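## Task

Put the slip sheet (thin flat sheet) so it lies flat on the bottom of the gray crate, then set the heat sink (finned metal block) on top of the sheet with its fins pointing up. Afterwards return every tool you used to the stand slot it came from and take the arm well away from the tools. The heat sink cannot be held by the grip50 gripper, as it is too wide. Release everything and withdraw at the end; a locked-on tool is treated as part of the arm.

## Robot and tools

ROBOT. One 7-joint arm (Flexiv Rizon 4) ends in a tool changer. Three tools hang in a stand: grip50 (two-finger, 50 mm stroke), grip85 (two-finger, 85 mm stroke) and cup (suction). Only one tool can be on the arm at a time. The heat sink is too wide for grip50; the thin sheet suits the cup. Joint order everywhere (torques, positions, stiffness) is base to wrist: waist, shoulder, upper arm roll, elbow, forearm roll, wrist pitch, wrist roll.

FRAMES. Reported poses are in the scene frame: origin on the table top under the arm base, +z up, +y to the left when facing +x; positions in metres, orientation as quaternion w,x,y,z. Motion commands are given in the changer face's own axes instead: its z points out of the arm, both grippers close along its x. Tool points from the face centre (mm, face axes): grip50 grip point (0,-25,180); grip85 (0,0,173) when closed, 13 mm closer when wide open; cup rim centre (0,0,175). The printed position can drift from reality at long reach.

ROW FORMAT. A single list of 14 numbers, each in [-1,1]: dx, dy, dz, rx, ry, rz, tool/lock, grip50_position, grip50_force_limit, grip50_speed, grip85_position, grip85_force_limit, grip85_speed, cup_suction. Optionally 7 more numbers in [0,1] scale each joint's stiffness, kept until changed. dx..rz are an offset (not a pose) from the changer face's measured pose at the start of the action, in face axes; 1.0 = 0.6 m or 180 degrees; rx,ry,rz form one rotation vector. Per control step the target is clipped to 70 mm and 16 degrees from the current pose, so large offsets take several actions.
lock: >0 locks onto a plate touching the face, <0 unlocks, 0 keeps the last command (about 1 s either way). Gripper position: +1 fully open; grip50 pads meet near -0.65, grip85 near -0.8; -1 means close until blocked. force_limit: -1 is about 20 N, +1 about 185 N (grip50) or 235 N (grip85). speed: -1 about 20 mm/s, +1 about 150 mm/s. cup_suction >0.01 on, otherwise off with venting; it persists between actions. Tool fields only work while tool_id names that tool and its readings are numbers.

TOOLS (calls).
execute_actions(actions): a list of actions; each action is a list of up to 15 rows, one per 1/30 s step; missing rows repeat the last, so an action is 0.5 s. Every row in an action is measured from that action's start pose, not from the previous row. Empty list = just read state and images.
move(target, speed, blocking): target is one row as above, offset from the pose in the latest result that shows one; straight-line path of 0.5 to 10 s; speed in m/s, 0.002 to 0.5 (default 0.25), rotation up to twice that in rad/s. It does not slow for obstacles and may overshoot its speed near full stretch. blocking=false returns after 0.5 s; further actions or moves are refused until wait or stop shows it ended.
wait(seconds 0-10): let time pass holding the last command. stop(): brake a running move. zoom_image(camera, region): camera cam_head_left or cam_head_right, region [x0,y0,x1,y1] pixels, at most 504x504. read_manual(section): licence texts only. finished_scene(scene): ends that scene irreversibly.

RESULTS. State line: face position, quaternion, velocities; Hand target = where the controller is now heading. Step readings list positions, HELD marking clipped steps. A move adds a move: line: done, off_target, moving, held or fault, plus limits=paced (pose clipped) or limits=held (steps blocked), and the distance to target. 'pose unreachable' means the clearance check altered the command. Tool flags: tool_id (grip50/grip85/cup/none), plate_near, locked, unlocked, in_stand, unlock_refused. object_status: 0 moving, 1 blocked opening, 2 blocked closing (a grip), 3 at target or pads met (also possible on thin items). position_measured: about 3 = open; grip50 opening ~ (250 - counts) x 0.202 mm; grip85 78 = 60 mm, 130 = 40 mm, 180 = 20 mm, 230 = closed. cup_suction_measured 1 = strong vacuum, ~0 = no seal; cup_part_present 1 above 0.50, back to 0 below 0.45.

TOOL HANDLING. Pick up: face centred on the plate within about 1 mm and 1 degree, face -y toward the fork's open side; when plate_near = 1, lock +1, wait for locked = 1, then wait until readings are numbers (a gripper cycles closed then open first). Remove: lift 10-30 mm (about 20), slide at least 110 mm along face -y out of the fork, then rise. Return by the reverse path; at in_stand = 1 hold still, lock -1, wait for unlocked = 1. Unlocking elsewhere is refused. Slots are 180 mm apart; fork arms sit 40-70 mm each side along face x, 45 mm toward the open side, tops 18 mm below the plate face; stops are 10 mm high.

GRASPING. Grip with position -1 held; confirm status 2. Changing position by 0.01 or more resets status; force and speed only apply with a new position. Cup: suction on, whole rim flat on a smooth face away from edges; it pulls the part up to 12 mm closer. Release by setting down and switching suction off, then rise 15 mm. Unlocking the cup drops its load.

AVOID. Nothing may leave the table. A joint torque at its load limit (waist/shoulder 107, upper arm roll/elbow 55.6, wrist joints 33.9 N m) or 200 N external force stops the arm for 10 s. Approach contacts slowly and not far past them; avoid drops, slides, slams and fast swings with loads. Long holding heats motors: warning from 65 °C, brakes at 80 °C. Loose objects can get nudged occasionally; recheck before placing.

Each tool is called after "Call:" as name(argument=value, ...) on one line, values as JSON.

## Session

I'll start by getting the current state and camera images.

Call:
execute_actions(actions=[])

Scene clock: 0.00 s.
end_effector_position=(+0.4367, -0.0110, +0.3659) locked=0 unlocked=1 plate_near=0 in_stand=0 unlock_refused=0 tool_id=none grip50_position_measured=n/a grip50_object_status=n/a grip85_position_measured=n/a grip85_object_status=n/a cup_suction_measured=n/a cup_part_present=n/a end_effector_quat_wxyz=(+0.002, +1.000, -0.012, -0.000) end_effector_velocity=(-0.000, -0.000, -0.000) end_effector_angular_velocity=(-0.000, +0.000, +0.001)
Joint positions: [ 0.209 -0.106  0.047  2.368 -0.008  0.899  0.264]
Joint velocities: [-0.     0.    -0.     0.    -0.     0.    -0.001]
Joint torques (N m, as the joint torque sensors report them, + toward a larger angle): no reading
Motor temperatures (°C, as the motors report them): [30 31 31 35 35 33 35]
Hand target: +0.437, -0.011, +0.366; +0.002, +1.000, -0.012, -0.000
Joint stiffness scale: [1. 1. 1. 1. 1. 1. 1.]

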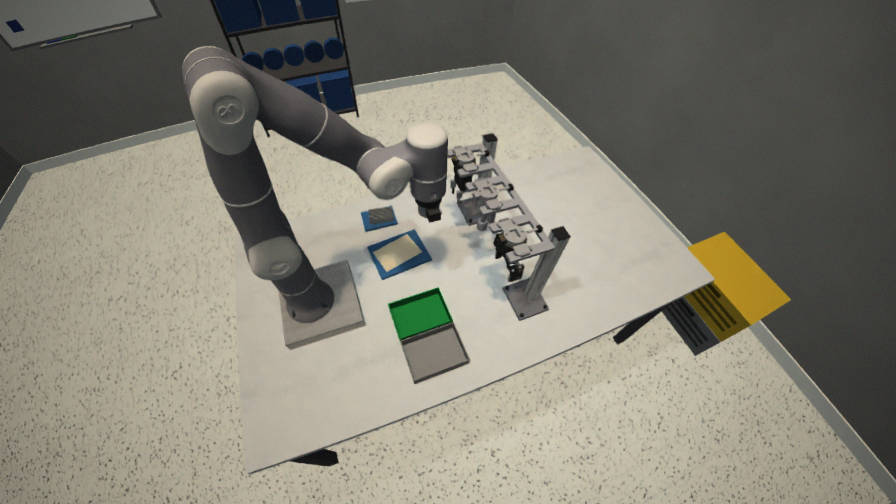

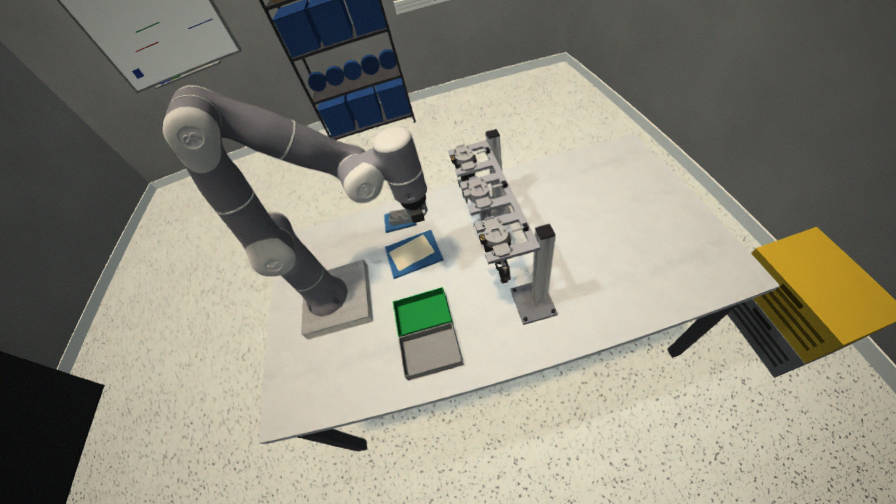

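Call:
zoom_image(camera="cam_head_left", region=[340, 120, 600, 400])

Call:
zoom_image(camera="cam_head_right", region=[340, 120, 600, 400])

Region (340, 120, 600, 400) of cam_head_left's 896x504 image, scaled by 1.800, with more detail than that image has; it fills the left 468 columns of this view, and the rest is white.

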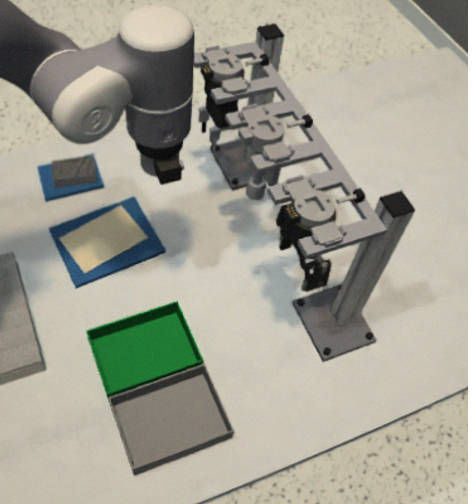

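Region (340, 120, 600, 400) of cam_head_right's 896x504 image, scaled by 1.800, with more detail than that image has; it fills the left 468 columns of this view, and the rest is white.

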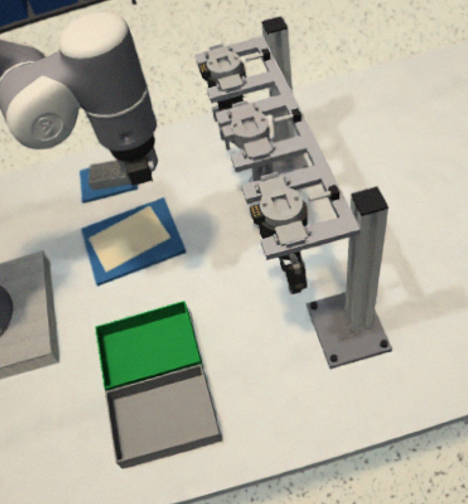

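Call:
zoom_image(camera="cam_head_left", region=[440, 130, 580, 270])

Call:
zoom_image(camera="cam_head_right", region=[430, 130, 570, 270])

Region (440, 130, 580, 270) of cam_head_left's 896x504 image, scaled by 3.600, with more detail than that image has.

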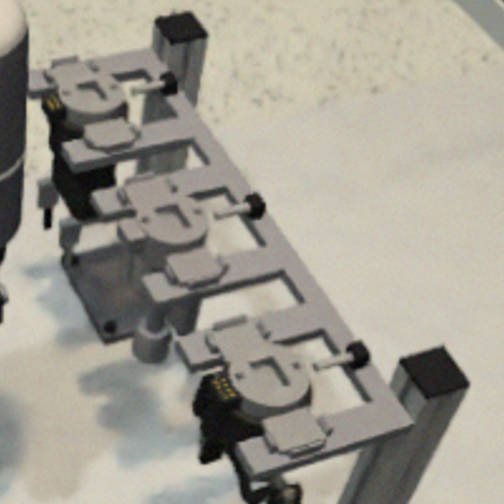

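Region (430, 130, 570, 270) of cam_head_right's 896x504 image, scaled by 3.600, with more detail than that image has.

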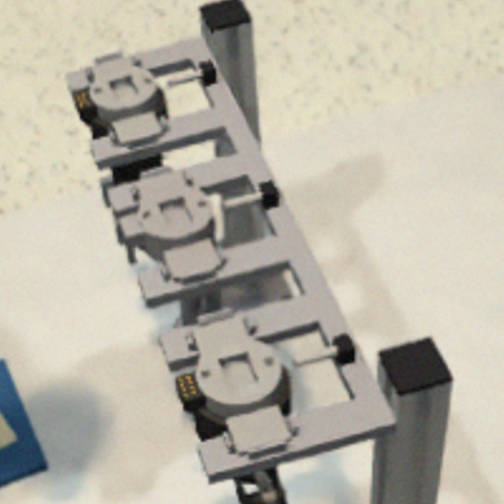

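Call:
zoom_image(camera="cam_head_left", region=[350, 195, 450, 285])

Call:
zoom_image(camera="cam_head_right", region=[370, 195, 470, 285])

Region (350, 195, 450, 285) of cam_head_left's 896x504 image, scaled by 5.040, with more detail than that image has; it fills the top 454 rows of this view, and the rest is white.

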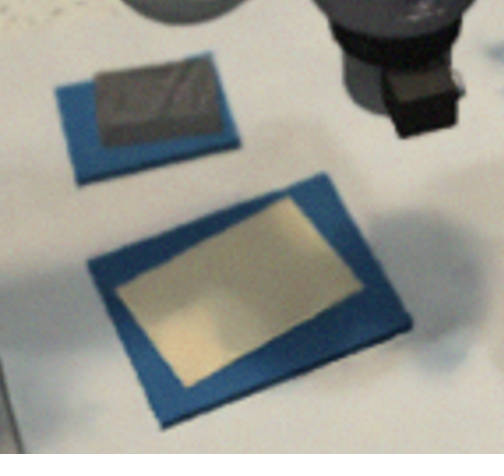

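Region (370, 195, 470, 285) of cam_head_right's 896x504 image, scaled by 5.040, with more detail than that image has; it fills the top 454 rows of this view, and the rest is white.

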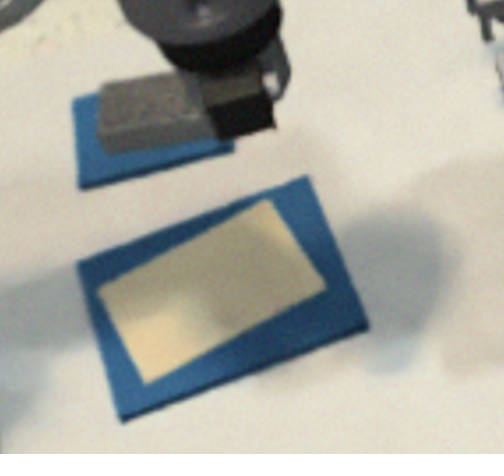

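Call:
move(target=[0.3065, 0.031, -0.2067, 0, 0, -0.5076, 0, 1, 0, 0, 1, 0, 0, 0], speed=0.4)

Scene clock: 7.10 s.
end_effector_position=(+0.6198, -0.0338, +0.4908) locked=0 unlocked=1 plate_near=0 in_stand=0 unlock_refused=0 tool_id=none grip50_position_measured=n/a grip50_object_status=n/a grip85_position_measured=n/a grip85_object_status=n/a cup_suction_measured=n/a cup_part_present=n/a end_effector_quat_wxyz=(+0.001, +0.707, +0.707, -0.001) end_effector_velocity=(+0.000, +0.000, +0.000) end_effector_angular_velocity=(+0.000, -0.000, +0.002)
Joint positions: [ 0.085 -0.33   0.074  1.674 -0.027  0.429 -1.426]
Joint velocities: [ 0.    -0.     0.    -0.002  0.    -0.001 -0.002]
Joint torques (N m, as the joint torque sensors report them, + toward a larger angle): [ -1.65  45.52   1.6  -30.79  -4.3    3.44  -0.6 ]
Motor temperatures (°C, as the motors report them): [30 31 31 36 35 33 35]
Hand target: +0.620, -0.034, +0.491; +0.001, +0.707, +0.707, -0.002
Off the commanded pose: 0.001 m, 0 deg.
Joint stiffness scale: [1. 1. 1. 1. 1. 1. 1.]
move: done

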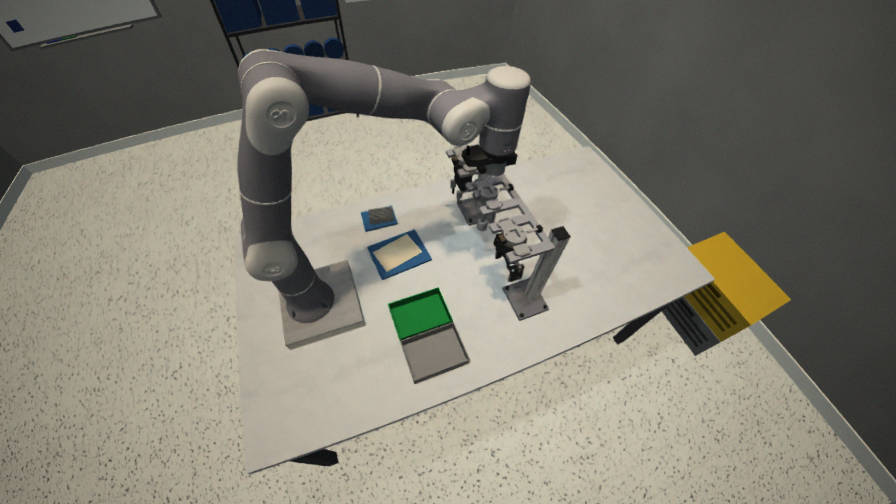

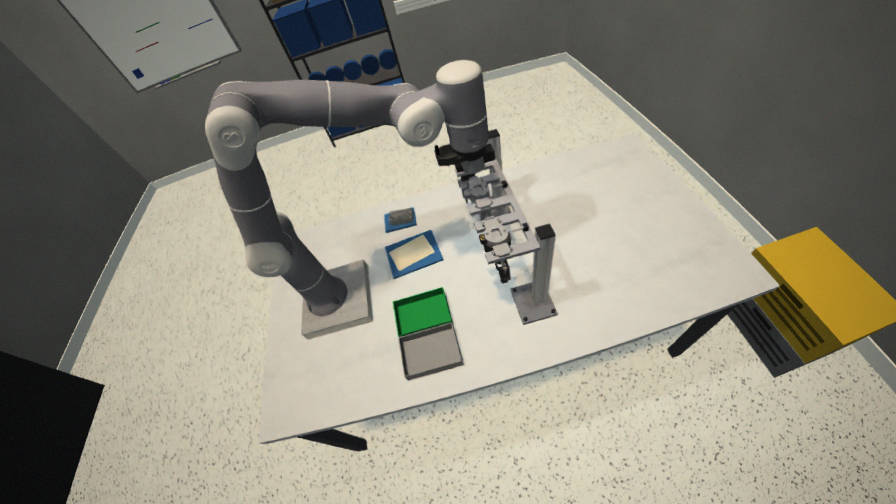

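Call:
zoom_image(camera="cam_head_left", region=[440, 130, 540, 230])

Call:
zoom_image(camera="cam_head_right", region=[425, 130, 525, 230])

Region (440, 130, 540, 230) of cam_head_left's 896x504 image, scaled by 5.040, with more detail than that image has.

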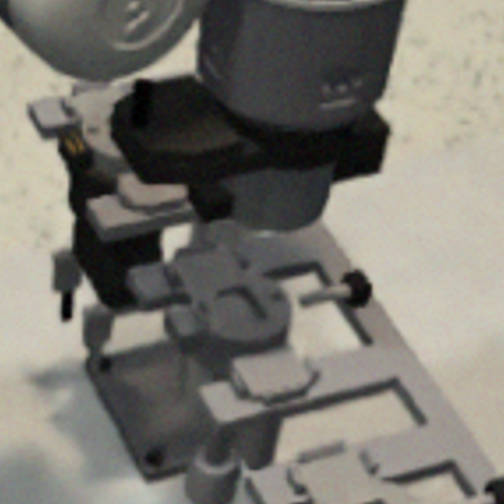

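Region (425, 130, 525, 230) of cam_head_right's 896x504 image, scaled by 5.040, with more detail than that image has.

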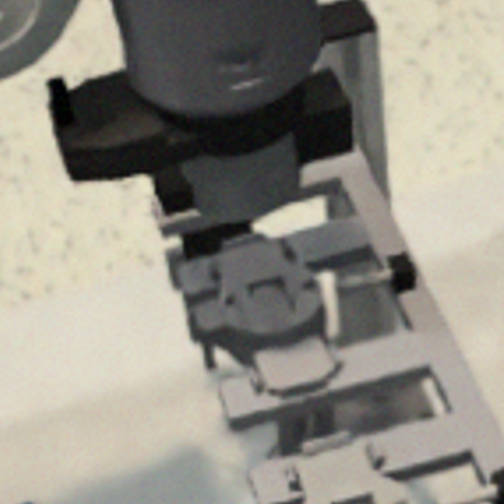

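Call:
move(target=[0.028, 0.007, 0.1263, 0, 0, 0, 0, 1, 0, 0, 1, 0, 0, 0], speed=0.15)

Call:
zoom_image(camera="cam_head_left", region=[455, 155, 525, 225])

Call:
zoom_image(camera="cam_head_right", region=[443, 155, 513, 225])

Scene clock: 9.67 s.
end_effector_position=(+0.6242, -0.0174, +0.4150) locked=0 unlocked=1 plate_near=0 in_stand=0 unlock_refused=0 tool_id=none grip50_position_measured=n/a grip50_object_status=n/a grip85_position_measured=n/a grip85_object_status=n/a cup_suction_measured=n/a cup_part_present=n/a end_effector_quat_wxyz=(+0.001, +0.707, +0.707, -0.002) end_effector_velocity=(+0.000, -0.000, +0.000) end_effector_angular_velocity=(-0.000, -0.002, +0.000)
Joint positions: [ 0.109 -0.424  0.075  1.757 -0.038  0.606 -1.393]
Joint velocities: [ 0.    -0.    -0.    -0.    -0.001  0.002 -0.   ]
Joint torques (N m, as the joint torque sensors report them, + toward a larger angle): [  1.25  47.45   0.34 -27.87  -4.67   5.22   1.13]
Motor temperatures (°C, as the motors report them): [30 32 31 36 35 33 35]
Hand target: +0.624, -0.017, +0.415; +0.001, +0.707, +0.707, -0.002
Off the commanded pose: 0.000 m, 0 deg.
Joint stiffness scale: [1. 1. 1. 1. 1. 1. 1.]
move: done

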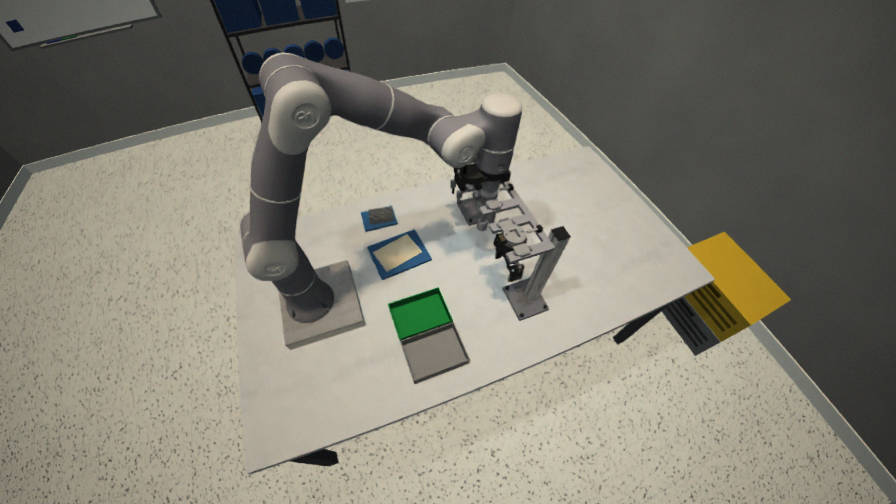

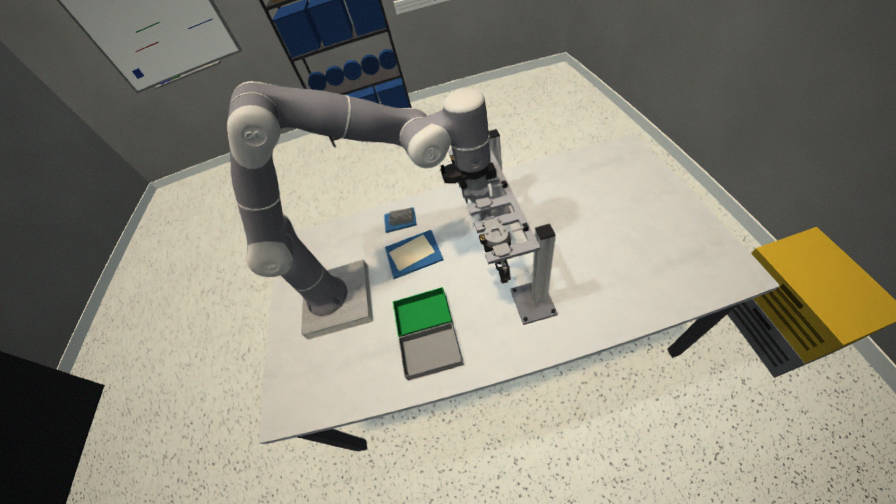

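Region (455, 155, 525, 225) of cam_head_left's 896x504 image, scaled by 7.200, with more detail than that image has.

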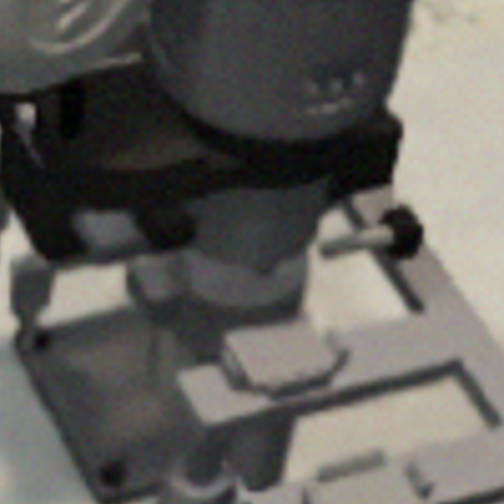

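Region (443, 155, 513, 225) of cam_head_right's 896x504 image, scaled by 7.200, with more detail than that image has.

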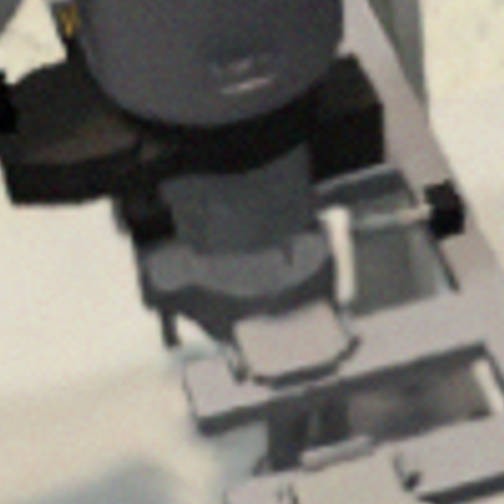

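Call:
move(target=[0, 0, 0.025, 0, 0, 0, 0, 1, 0, 0, 1, 0, 0, 0], speed=0.02)

Call:
zoom_image(camera="cam_head_left", region=[455, 155, 525, 225])

Call:
zoom_image(camera="cam_head_right", region=[443, 155, 513, 225])

Scene clock: 11.07 s.
end_effector_position=(+0.6242, -0.0175, +0.4001) locked=0 unlocked=1 plate_near=0 in_stand=0 unlock_refused=0 tool_id=none grip50_position_measured=n/a grip50_object_status=n/a grip85_position_measured=n/a grip85_object_status=n/a cup_suction_measured=n/a cup_part_present=n/a end_effector_quat_wxyz=(+0.001, +0.707, +0.707, -0.002) end_effector_velocity=(+0.000, +0.000, +0.000) end_effector_angular_velocity=(-0.000, -0.001, -0.001)
Joint positions: [ 0.11  -0.444  0.074  1.772 -0.04   0.64  -1.392]
Joint velocities: [-0.    -0.     0.    -0.    -0.     0.001  0.002]
Joint torques (N m, as the joint torque sensors report them, + toward a larger angle): [  1.51  47.41   0.39 -26.76  -4.5    5.13   1.2 ]
Motor temperatures (°C, as the motors report them): [30 32 31 37 35 33 35]
Hand target: +0.624, -0.017, +0.400; +0.001, +0.707, +0.707, -0.002
Off the commanded pose: 0.000 m, 0 deg.
Joint stiffness scale: [1. 1. 1. 1. 1. 1. 1.]
move: done

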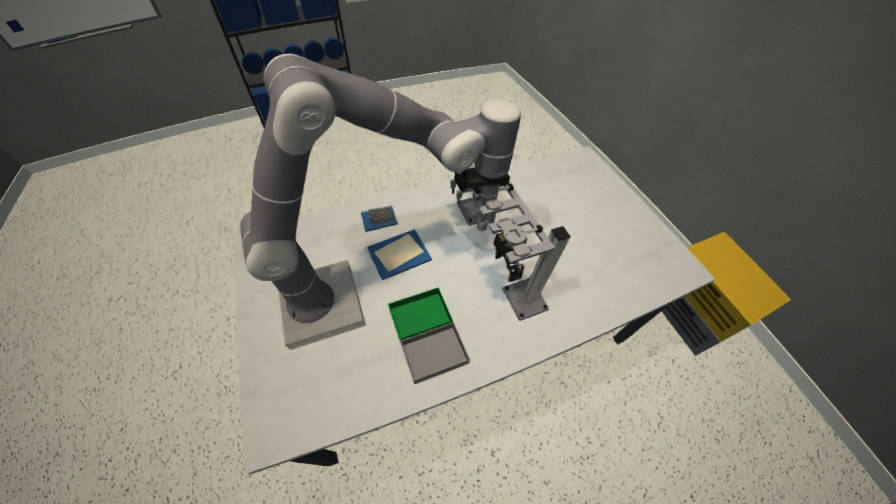

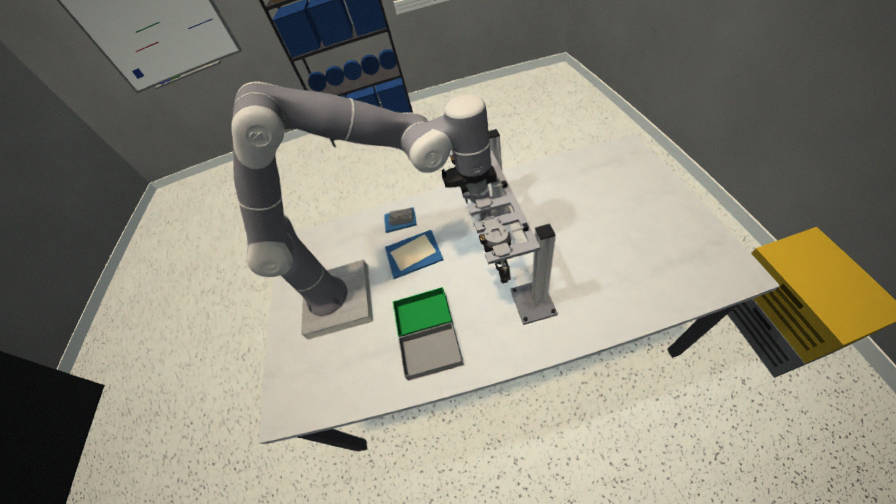

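Region (455, 155, 525, 225) of cam_head_left's 896x504 image, scaled by 7.200, with more detail than that image has.

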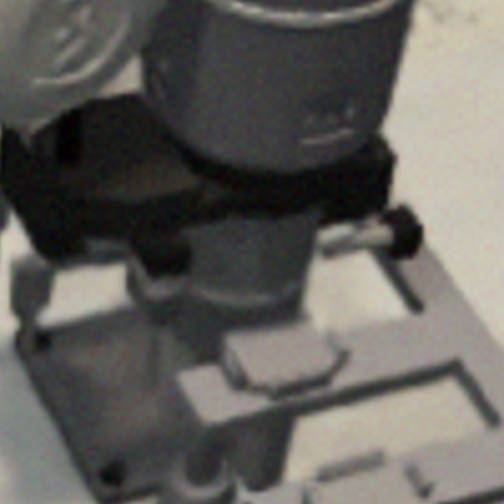

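Region (443, 155, 513, 225) of cam_head_right's 896x504 image, scaled by 7.200, with more detail than that image has.

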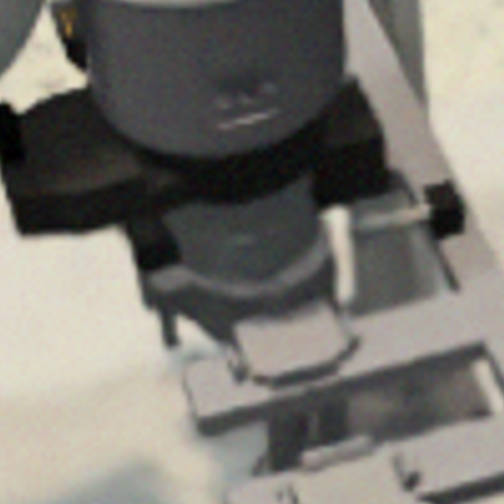

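Call:
move(target=[0, 0, 0.0117, 0, 0, 0, 0, 1, 0, 0, 1, 0, 0, 0], speed=0.008)

Scene clock: 12.53 s.
end_effector_position=(+0.6242, -0.0175, +0.3931) locked=0 unlocked=1 plate_near=0 in_stand=0 unlock_refused=0 tool_id=none grip50_position_measured=n/a grip50_object_status=n/a grip85_position_measured=n/a grip85_object_status=n/a cup_suction_measured=n/a cup_part_present=n/a end_effector_quat_wxyz=(+0.001, +0.707, +0.707, -0.002) end_effector_velocity=(-0.000, -0.000, -0.000) end_effector_angular_velocity=(-0.000, -0.000, +0.001)
Joint positions: [ 0.11  -0.454  0.073  1.778 -0.04   0.656 -1.392]
Joint velocities: [ 0.    -0.    -0.     0.001 -0.     0.001 -0.001]
Joint torques (N m, as the joint torque sensors report them, + toward a larger angle): [  1.5   47.76   0.29 -26.51  -4.5    5.21   1.24]
Motor temperatures (°C, as the motors report them): [30 32 31 37 35 33 35]
Hand target: +0.624, -0.017, +0.393; +0.001, +0.707, +0.707, -0.002
Off the commanded pose: 0.000 m, 0 deg.
Joint stiffness scale: [1. 1. 1. 1. 1. 1. 1.]
move: done

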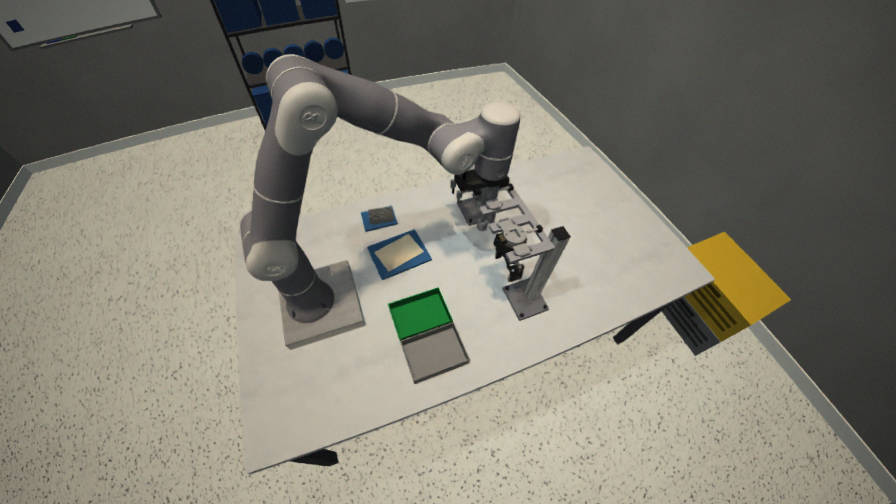

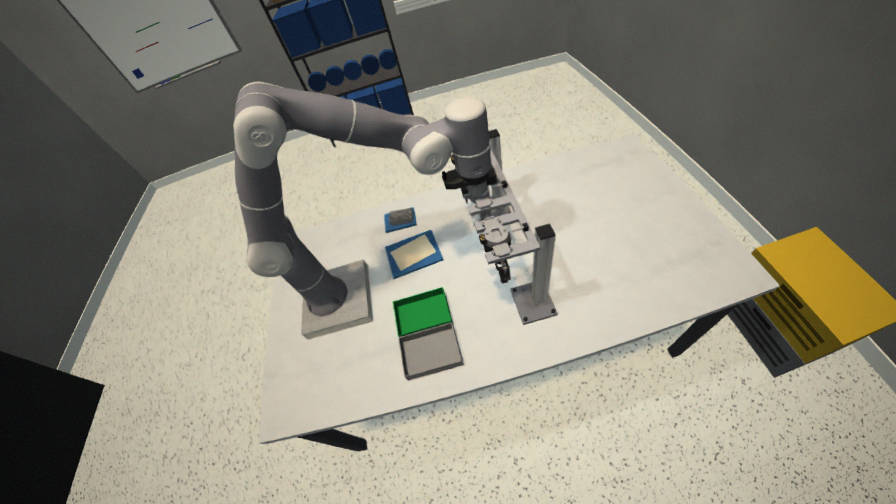

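Call:
zoom_image(camera="cam_head_left", region=[455, 155, 525, 225])

Call:
zoom_image(camera="cam_head_right", region=[443, 155, 513, 225])

Region (455, 155, 525, 225) of cam_head_left's 896x504 image, scaled by 7.200, with more detail than that image has.

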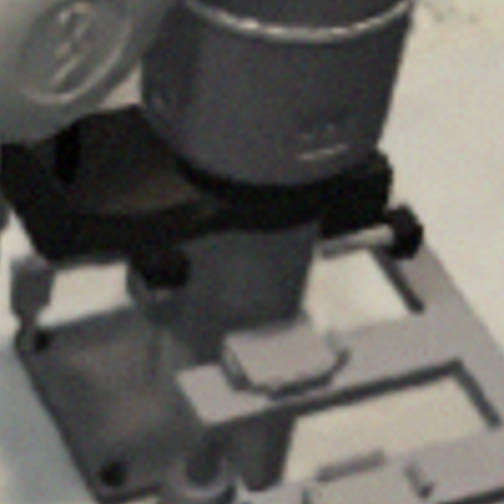

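Region (443, 155, 513, 225) of cam_head_right's 896x504 image, scaled by 7.200, with more detail than that image has.

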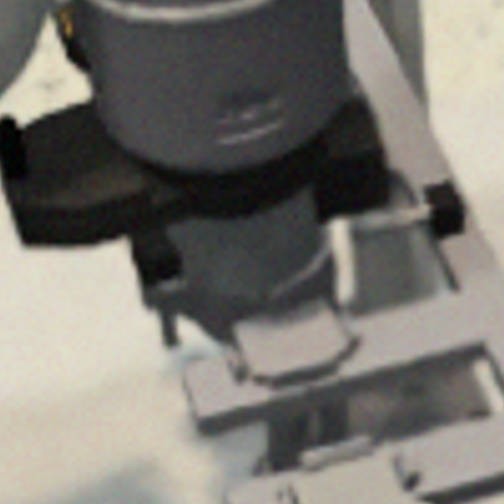

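Call:
move(target=[0.005, 0.003, 0.0083, 0, 0, 0, 0, 1, 0, 0, 1, 0, 0, 0], speed=0.008)

Call:
zoom_image(camera="cam_head_left", region=[455, 155, 525, 225])

Call:
zoom_image(camera="cam_head_right", region=[443, 155, 513, 225])

Scene clock: 14.07 s.
end_effector_position=(+0.6273, -0.0153, +0.3921) locked=0 unlocked=1 plate_near=0 in_stand=0 unlock_refused=0 tool_id=none grip50_position_measured=n/a grip50_object_status=n/a grip85_position_measured=n/a grip85_object_status=n/a cup_suction_measured=n/a cup_part_present=n/a end_effector_quat_wxyz=(+0.004, +0.707, +0.707, +0.001) end_effector_velocity=(+0.000, +0.000, +0.000) end_effector_angular_velocity=(-0.000, -0.000, -0.001)
Joint positions: [ 0.113 -0.46   0.074  1.774 -0.043  0.665 -1.388]
Joint velocities: [ 0.    -0.     0.    -0.    -0.     0.     0.001]
Joint torques (N m, as the joint torque sensors report them, + toward a larger angle): [  3.83  24.28   5.12 -16.16  -1.69   3.28   1.05]
Motor temperatures (°C, as the motors report them): [30 32 31 37 35 33 35]
Hand target: +0.626, -0.015, +0.388; +0.001, +0.707, +0.707, -0.002
Off the commanded pose: 0.004 m, 0 deg.
Joint stiffness scale: [1. 1. 1. 1. 1. 1. 1.]
move: off_target

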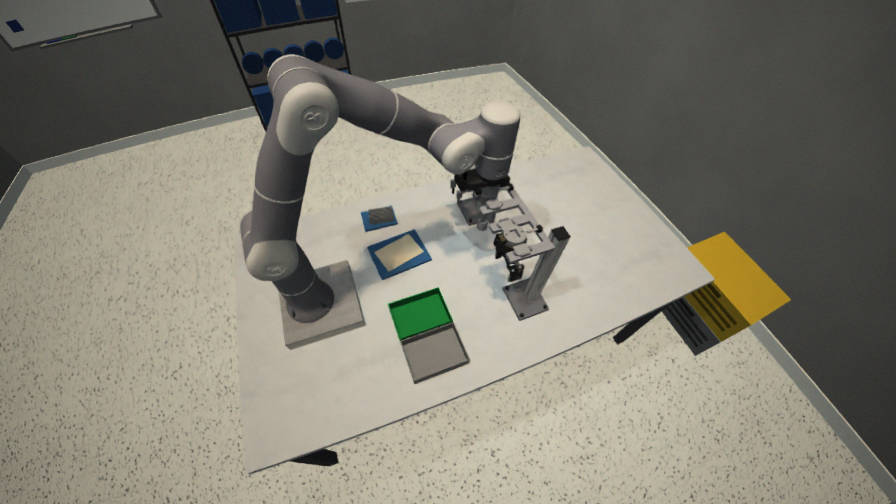

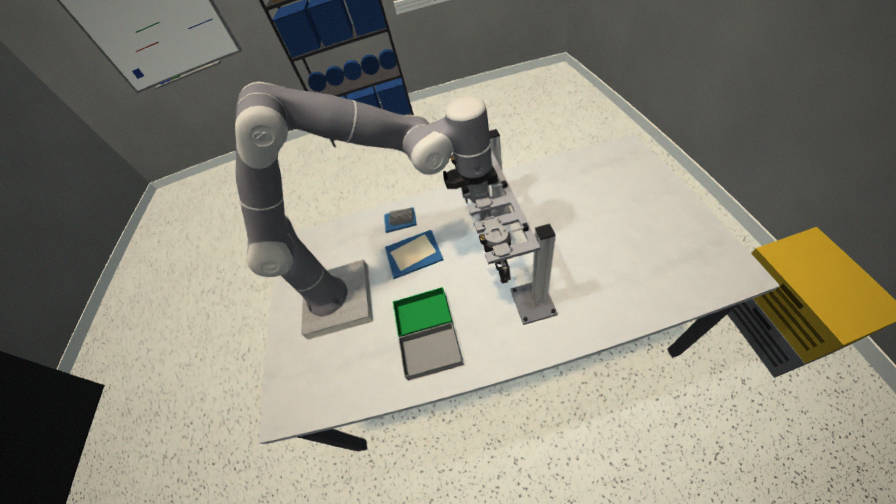

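Region (455, 155, 525, 225) of cam_head_left's 896x504 image, scaled by 7.200, with more detail than that image has.

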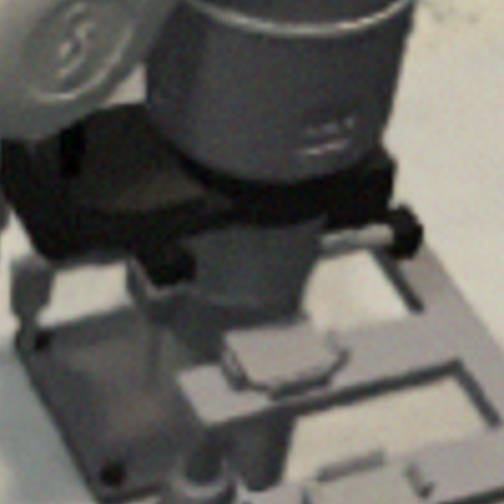

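Region (443, 155, 513, 225) of cam_head_right's 896x504 image, scaled by 7.200, with more detail than that image has.

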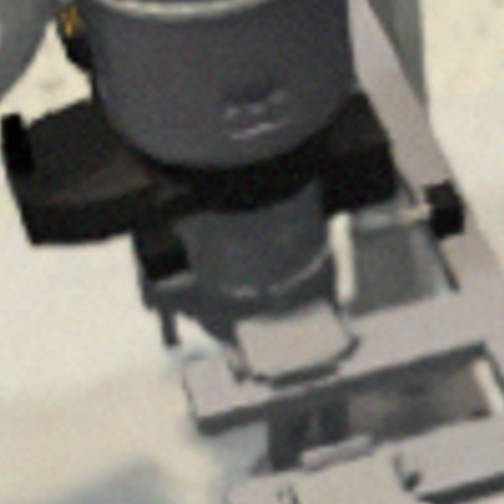

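Call:
move(target=[0.0155, 0.0045, -0.0065, 0.00225, 0.00135, 0, 0, 1, 0, 0, 1, 0, 0, 0], speed=0.02)

Call:
zoom_image(camera="cam_head_left", region=[455, 155, 525, 225])

Call:
zoom_image(camera="cam_head_right", region=[443, 155, 513, 225])

Scene clock: 15.77 s.
end_effector_position=(+0.6301, -0.0063, +0.3960) locked=0 unlocked=1 plate_near=0 in_stand=0 unlock_refused=0 tool_id=none grip50_position_measured=n/a grip50_object_status=n/a grip85_position_measured=n/a grip85_object_status=n/a cup_suction_measured=n/a cup_part_present=n/a end_effector_quat_wxyz=(-0.000, +0.707, +0.707, -0.000) end_effector_velocity=(+0.000, +0.000, +0.000) end_effector_angular_velocity=(+0.000, +0.000, +0.000)
Joint positions: [ 0.122 -0.462  0.079  1.756 -0.04   0.643 -1.377]
Joint velocities: [ 0.    -0.    -0.    -0.001  0.    -0.001 -0.001]
Joint torques (N m, as the joint torque sensors report them, + toward a larger angle): [  1.76  48.72   2.31 -28.18  -3.66   3.5    1.13]
Motor temperatures (°C, as the motors report them): [30 32 31 37 35 33 35]
Hand target: +0.630, -0.006, +0.396; -0.000, +0.707, +0.707, -0.000
Off the commanded pose: 0.000 m, 0 deg.
Joint stiffness scale: [1. 1. 1. 1. 1. 1. 1.]
move: done

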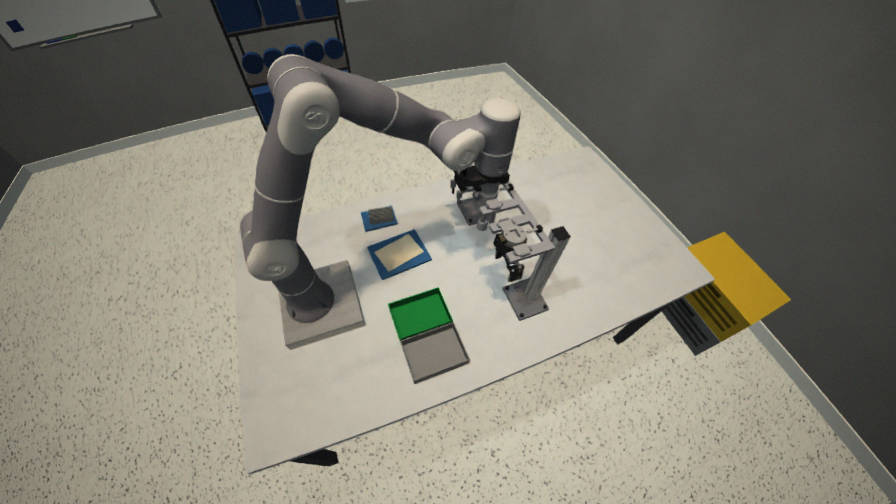

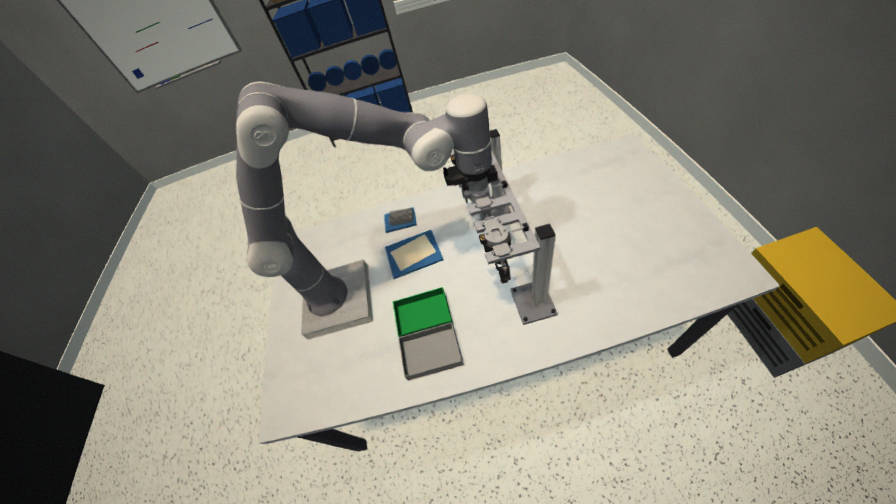

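Region (455, 155, 525, 225) of cam_head_left's 896x504 image, scaled by 7.200, with more detail than that image has.

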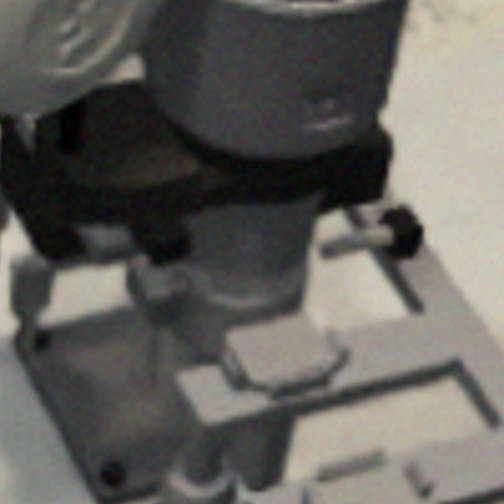

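Region (443, 155, 513, 225) of cam_head_right's 896x504 image, scaled by 7.200, with more detail than that image has.

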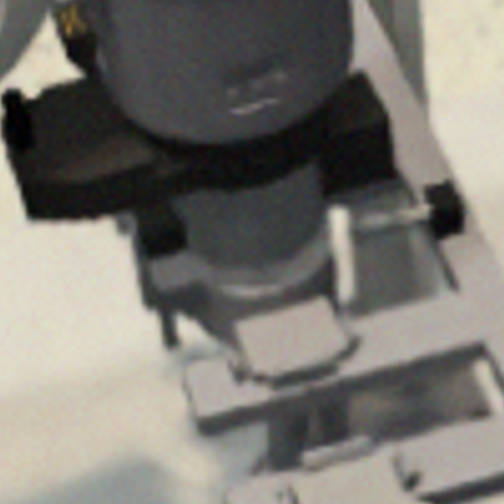

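Call:
move(target=[0, 0, 0.0092, 0, 0, 0, 0, 1, 0, 0, 1, 0, 0, 0], speed=0.008)

Scene clock: 16.90 s.
end_effector_position=(+0.6300, -0.0063, +0.3905) locked=0 unlocked=1 plate_near=0 in_stand=0 unlock_refused=0 tool_id=none grip50_position_measured=n/a grip50_object_status=n/a grip85_position_measured=n/a grip85_object_status=n/a cup_suction_measured=n/a cup_part_present=n/a end_effector_quat_wxyz=(-0.000, +0.707, +0.707, -0.000) end_effector_velocity=(+0.000, +0.000, +0.000) end_effector_angular_velocity=(+0.000, -0.001, -0.001)
Joint positions: [ 0.122 -0.47   0.079  1.76  -0.04   0.655 -1.377]
Joint velocities: [-0.    -0.     0.    -0.     0.     0.001  0.001]
Joint torques (N m, as the joint torque sensors report them, + toward a larger angle): [  0.95  48.6    0.51 -26.54  -4.53   5.16   1.06]
Motor temperatures (°C, as the motors report them): [30 32 31 37 35 33 35]
Hand target: +0.630, -0.006, +0.390; -0.000, +0.707, +0.707, -0.000
Off the commanded pose: 0.000 m, 0 deg.
Joint stiffness scale: [1. 1. 1. 1. 1. 1. 1.]
move: done

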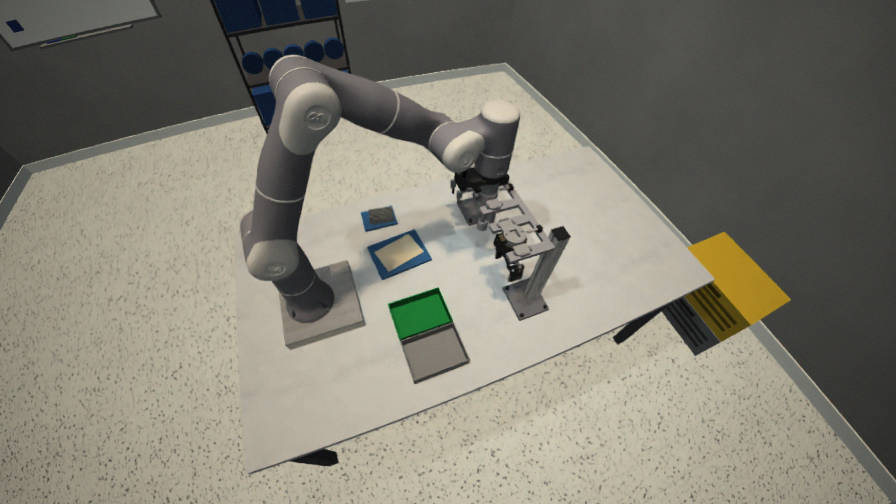

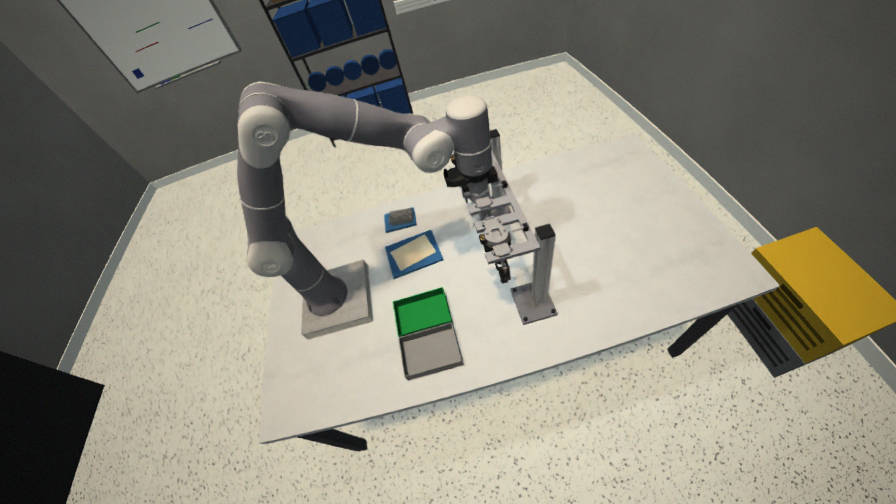

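Call:
move(target=[0, 0, 0.0075, 0, 0, 0, 0, 1, 0, 0, 1, 0, 0, 0], speed=0.008)

Scene clock: 17.87 s.
end_effector_position=(+0.6300, -0.0064, +0.3861) locked=0 unlocked=1 plate_near=0 in_stand=0 unlock_refused=0 tool_id=none grip50_position_measured=n/a grip50_object_status=n/a grip85_position_measured=n/a grip85_object_status=n/a cup_suction_measured=n/a cup_part_present=n/a end_effector_quat_wxyz=(-0.000, +0.707, +0.707, -0.000) end_effector_velocity=(+0.000, -0.000, +0.000) end_effector_angular_velocity=(+0.000, -0.000, -0.000)
Joint positions: [ 0.122 -0.476  0.078  1.764 -0.04   0.665 -1.377]
Joint velocities: [ 0. -0. -0. -0.  0.  0.  0.]
Joint torques (N m, as the joint torque sensors report them, + toward a larger angle): [  1.26  48.28   0.72 -26.12  -4.38   5.03   0.85]
Motor temperatures (°C, as the motors report them): [30 32 31 37 35 33 35]
Hand target: +0.630, -0.006, +0.386; -0.000, +0.707, +0.707, -0.000
Off the commanded pose: 0.000 m, 0 deg.
Joint stiffness scale: [1. 1. 1. 1. 1. 1. 1.]
move: done

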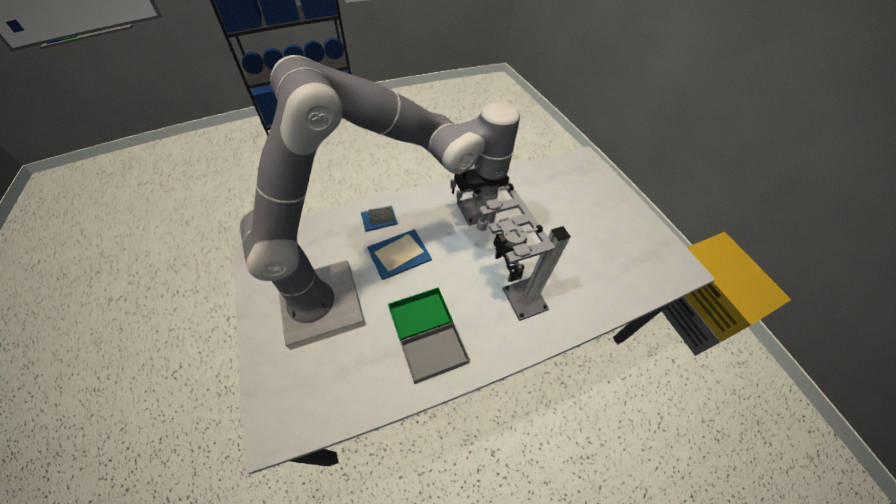

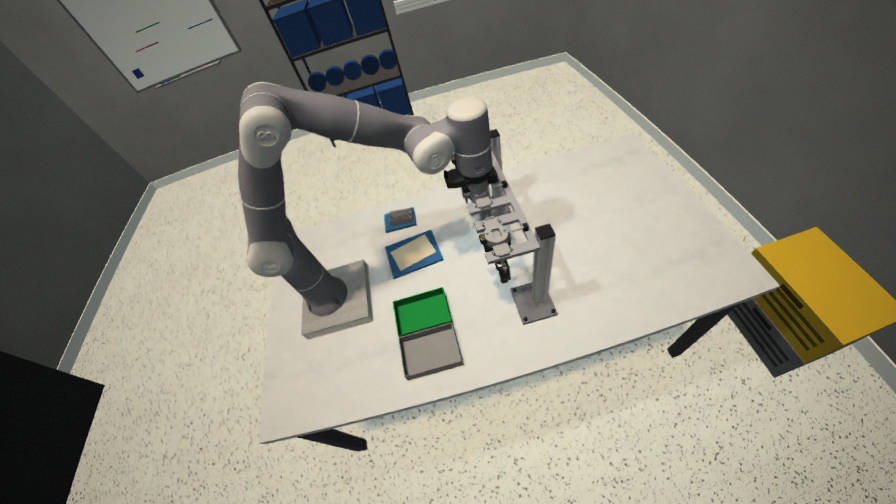

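Call:
move(target=[0, 0, 0.0088, 0, 0, 0, 0, 1, 0, 0, 1, 0, 0, 0], speed=0.008)

Scene clock: 18.83 s.
end_effector_position=(+0.6303, -0.0070, +0.3818) locked=0 unlocked=1 plate_near=1 in_stand=1 unlock_refused=0 tool_id=none grip50_position_measured=n/a grip50_object_status=n/a grip85_position_measured=n/a grip85_object_status=n/a cup_suction_measured=n/a cup_part_present=n/a end_effector_quat_wxyz=(+0.000, +0.707, +0.707, +0.000) end_effector_velocity=(+0.000, +0.000, -0.000) end_effector_angular_velocity=(-0.000, -0.000, +0.001)
Joint positions: [ 0.122 -0.482  0.077  1.768 -0.041  0.676 -1.377]
Joint velocities: [ 0.    -0.     0.     0.    -0.     0.001 -0.   ]
Joint torques (N m, as the joint torque sensors report them, + toward a larger angle): [  3.86  42.51   3.22 -24.05  -3.97   5.29   0.65]
Motor temperatures (°C, as the motors report them): [30 33 31 38 35 34 35]
Hand target: +0.630, -0.006, +0.381; -0.000, +0.707, +0.707, -0.000
Off the commanded pose: 0.001 m, 0 deg.
Joint stiffness scale: [1. 1. 1. 1. 1. 1. 1.]
move: done

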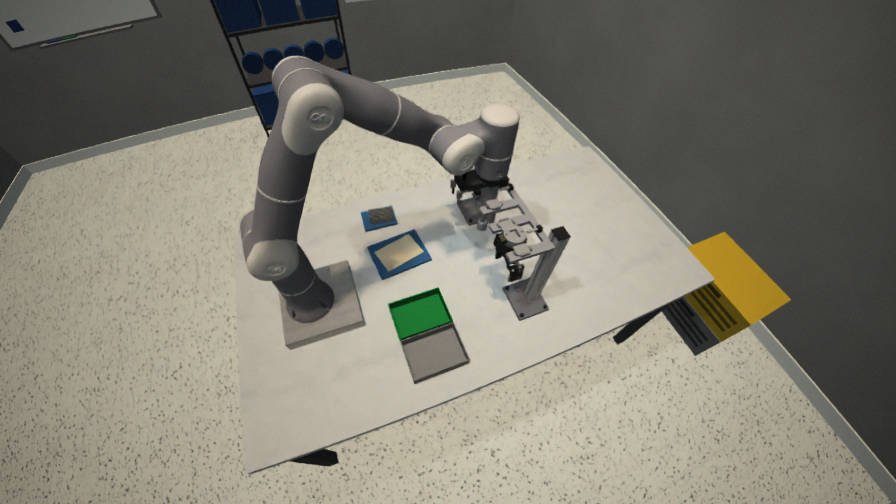

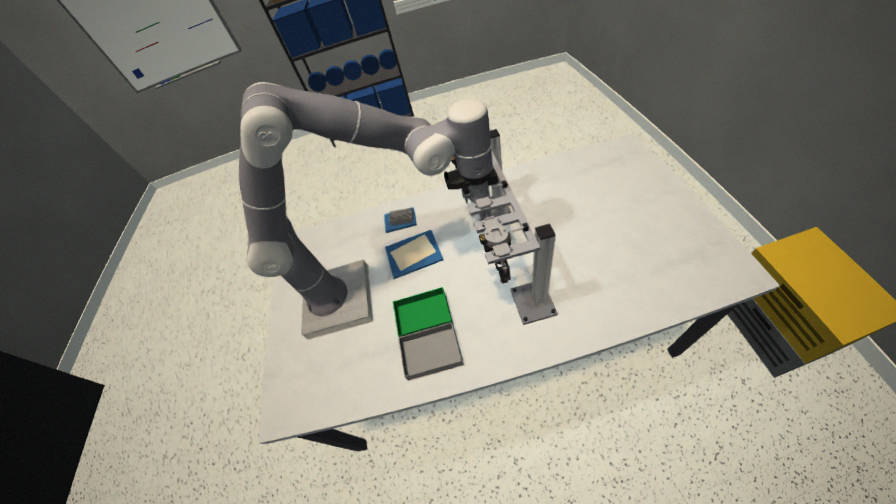

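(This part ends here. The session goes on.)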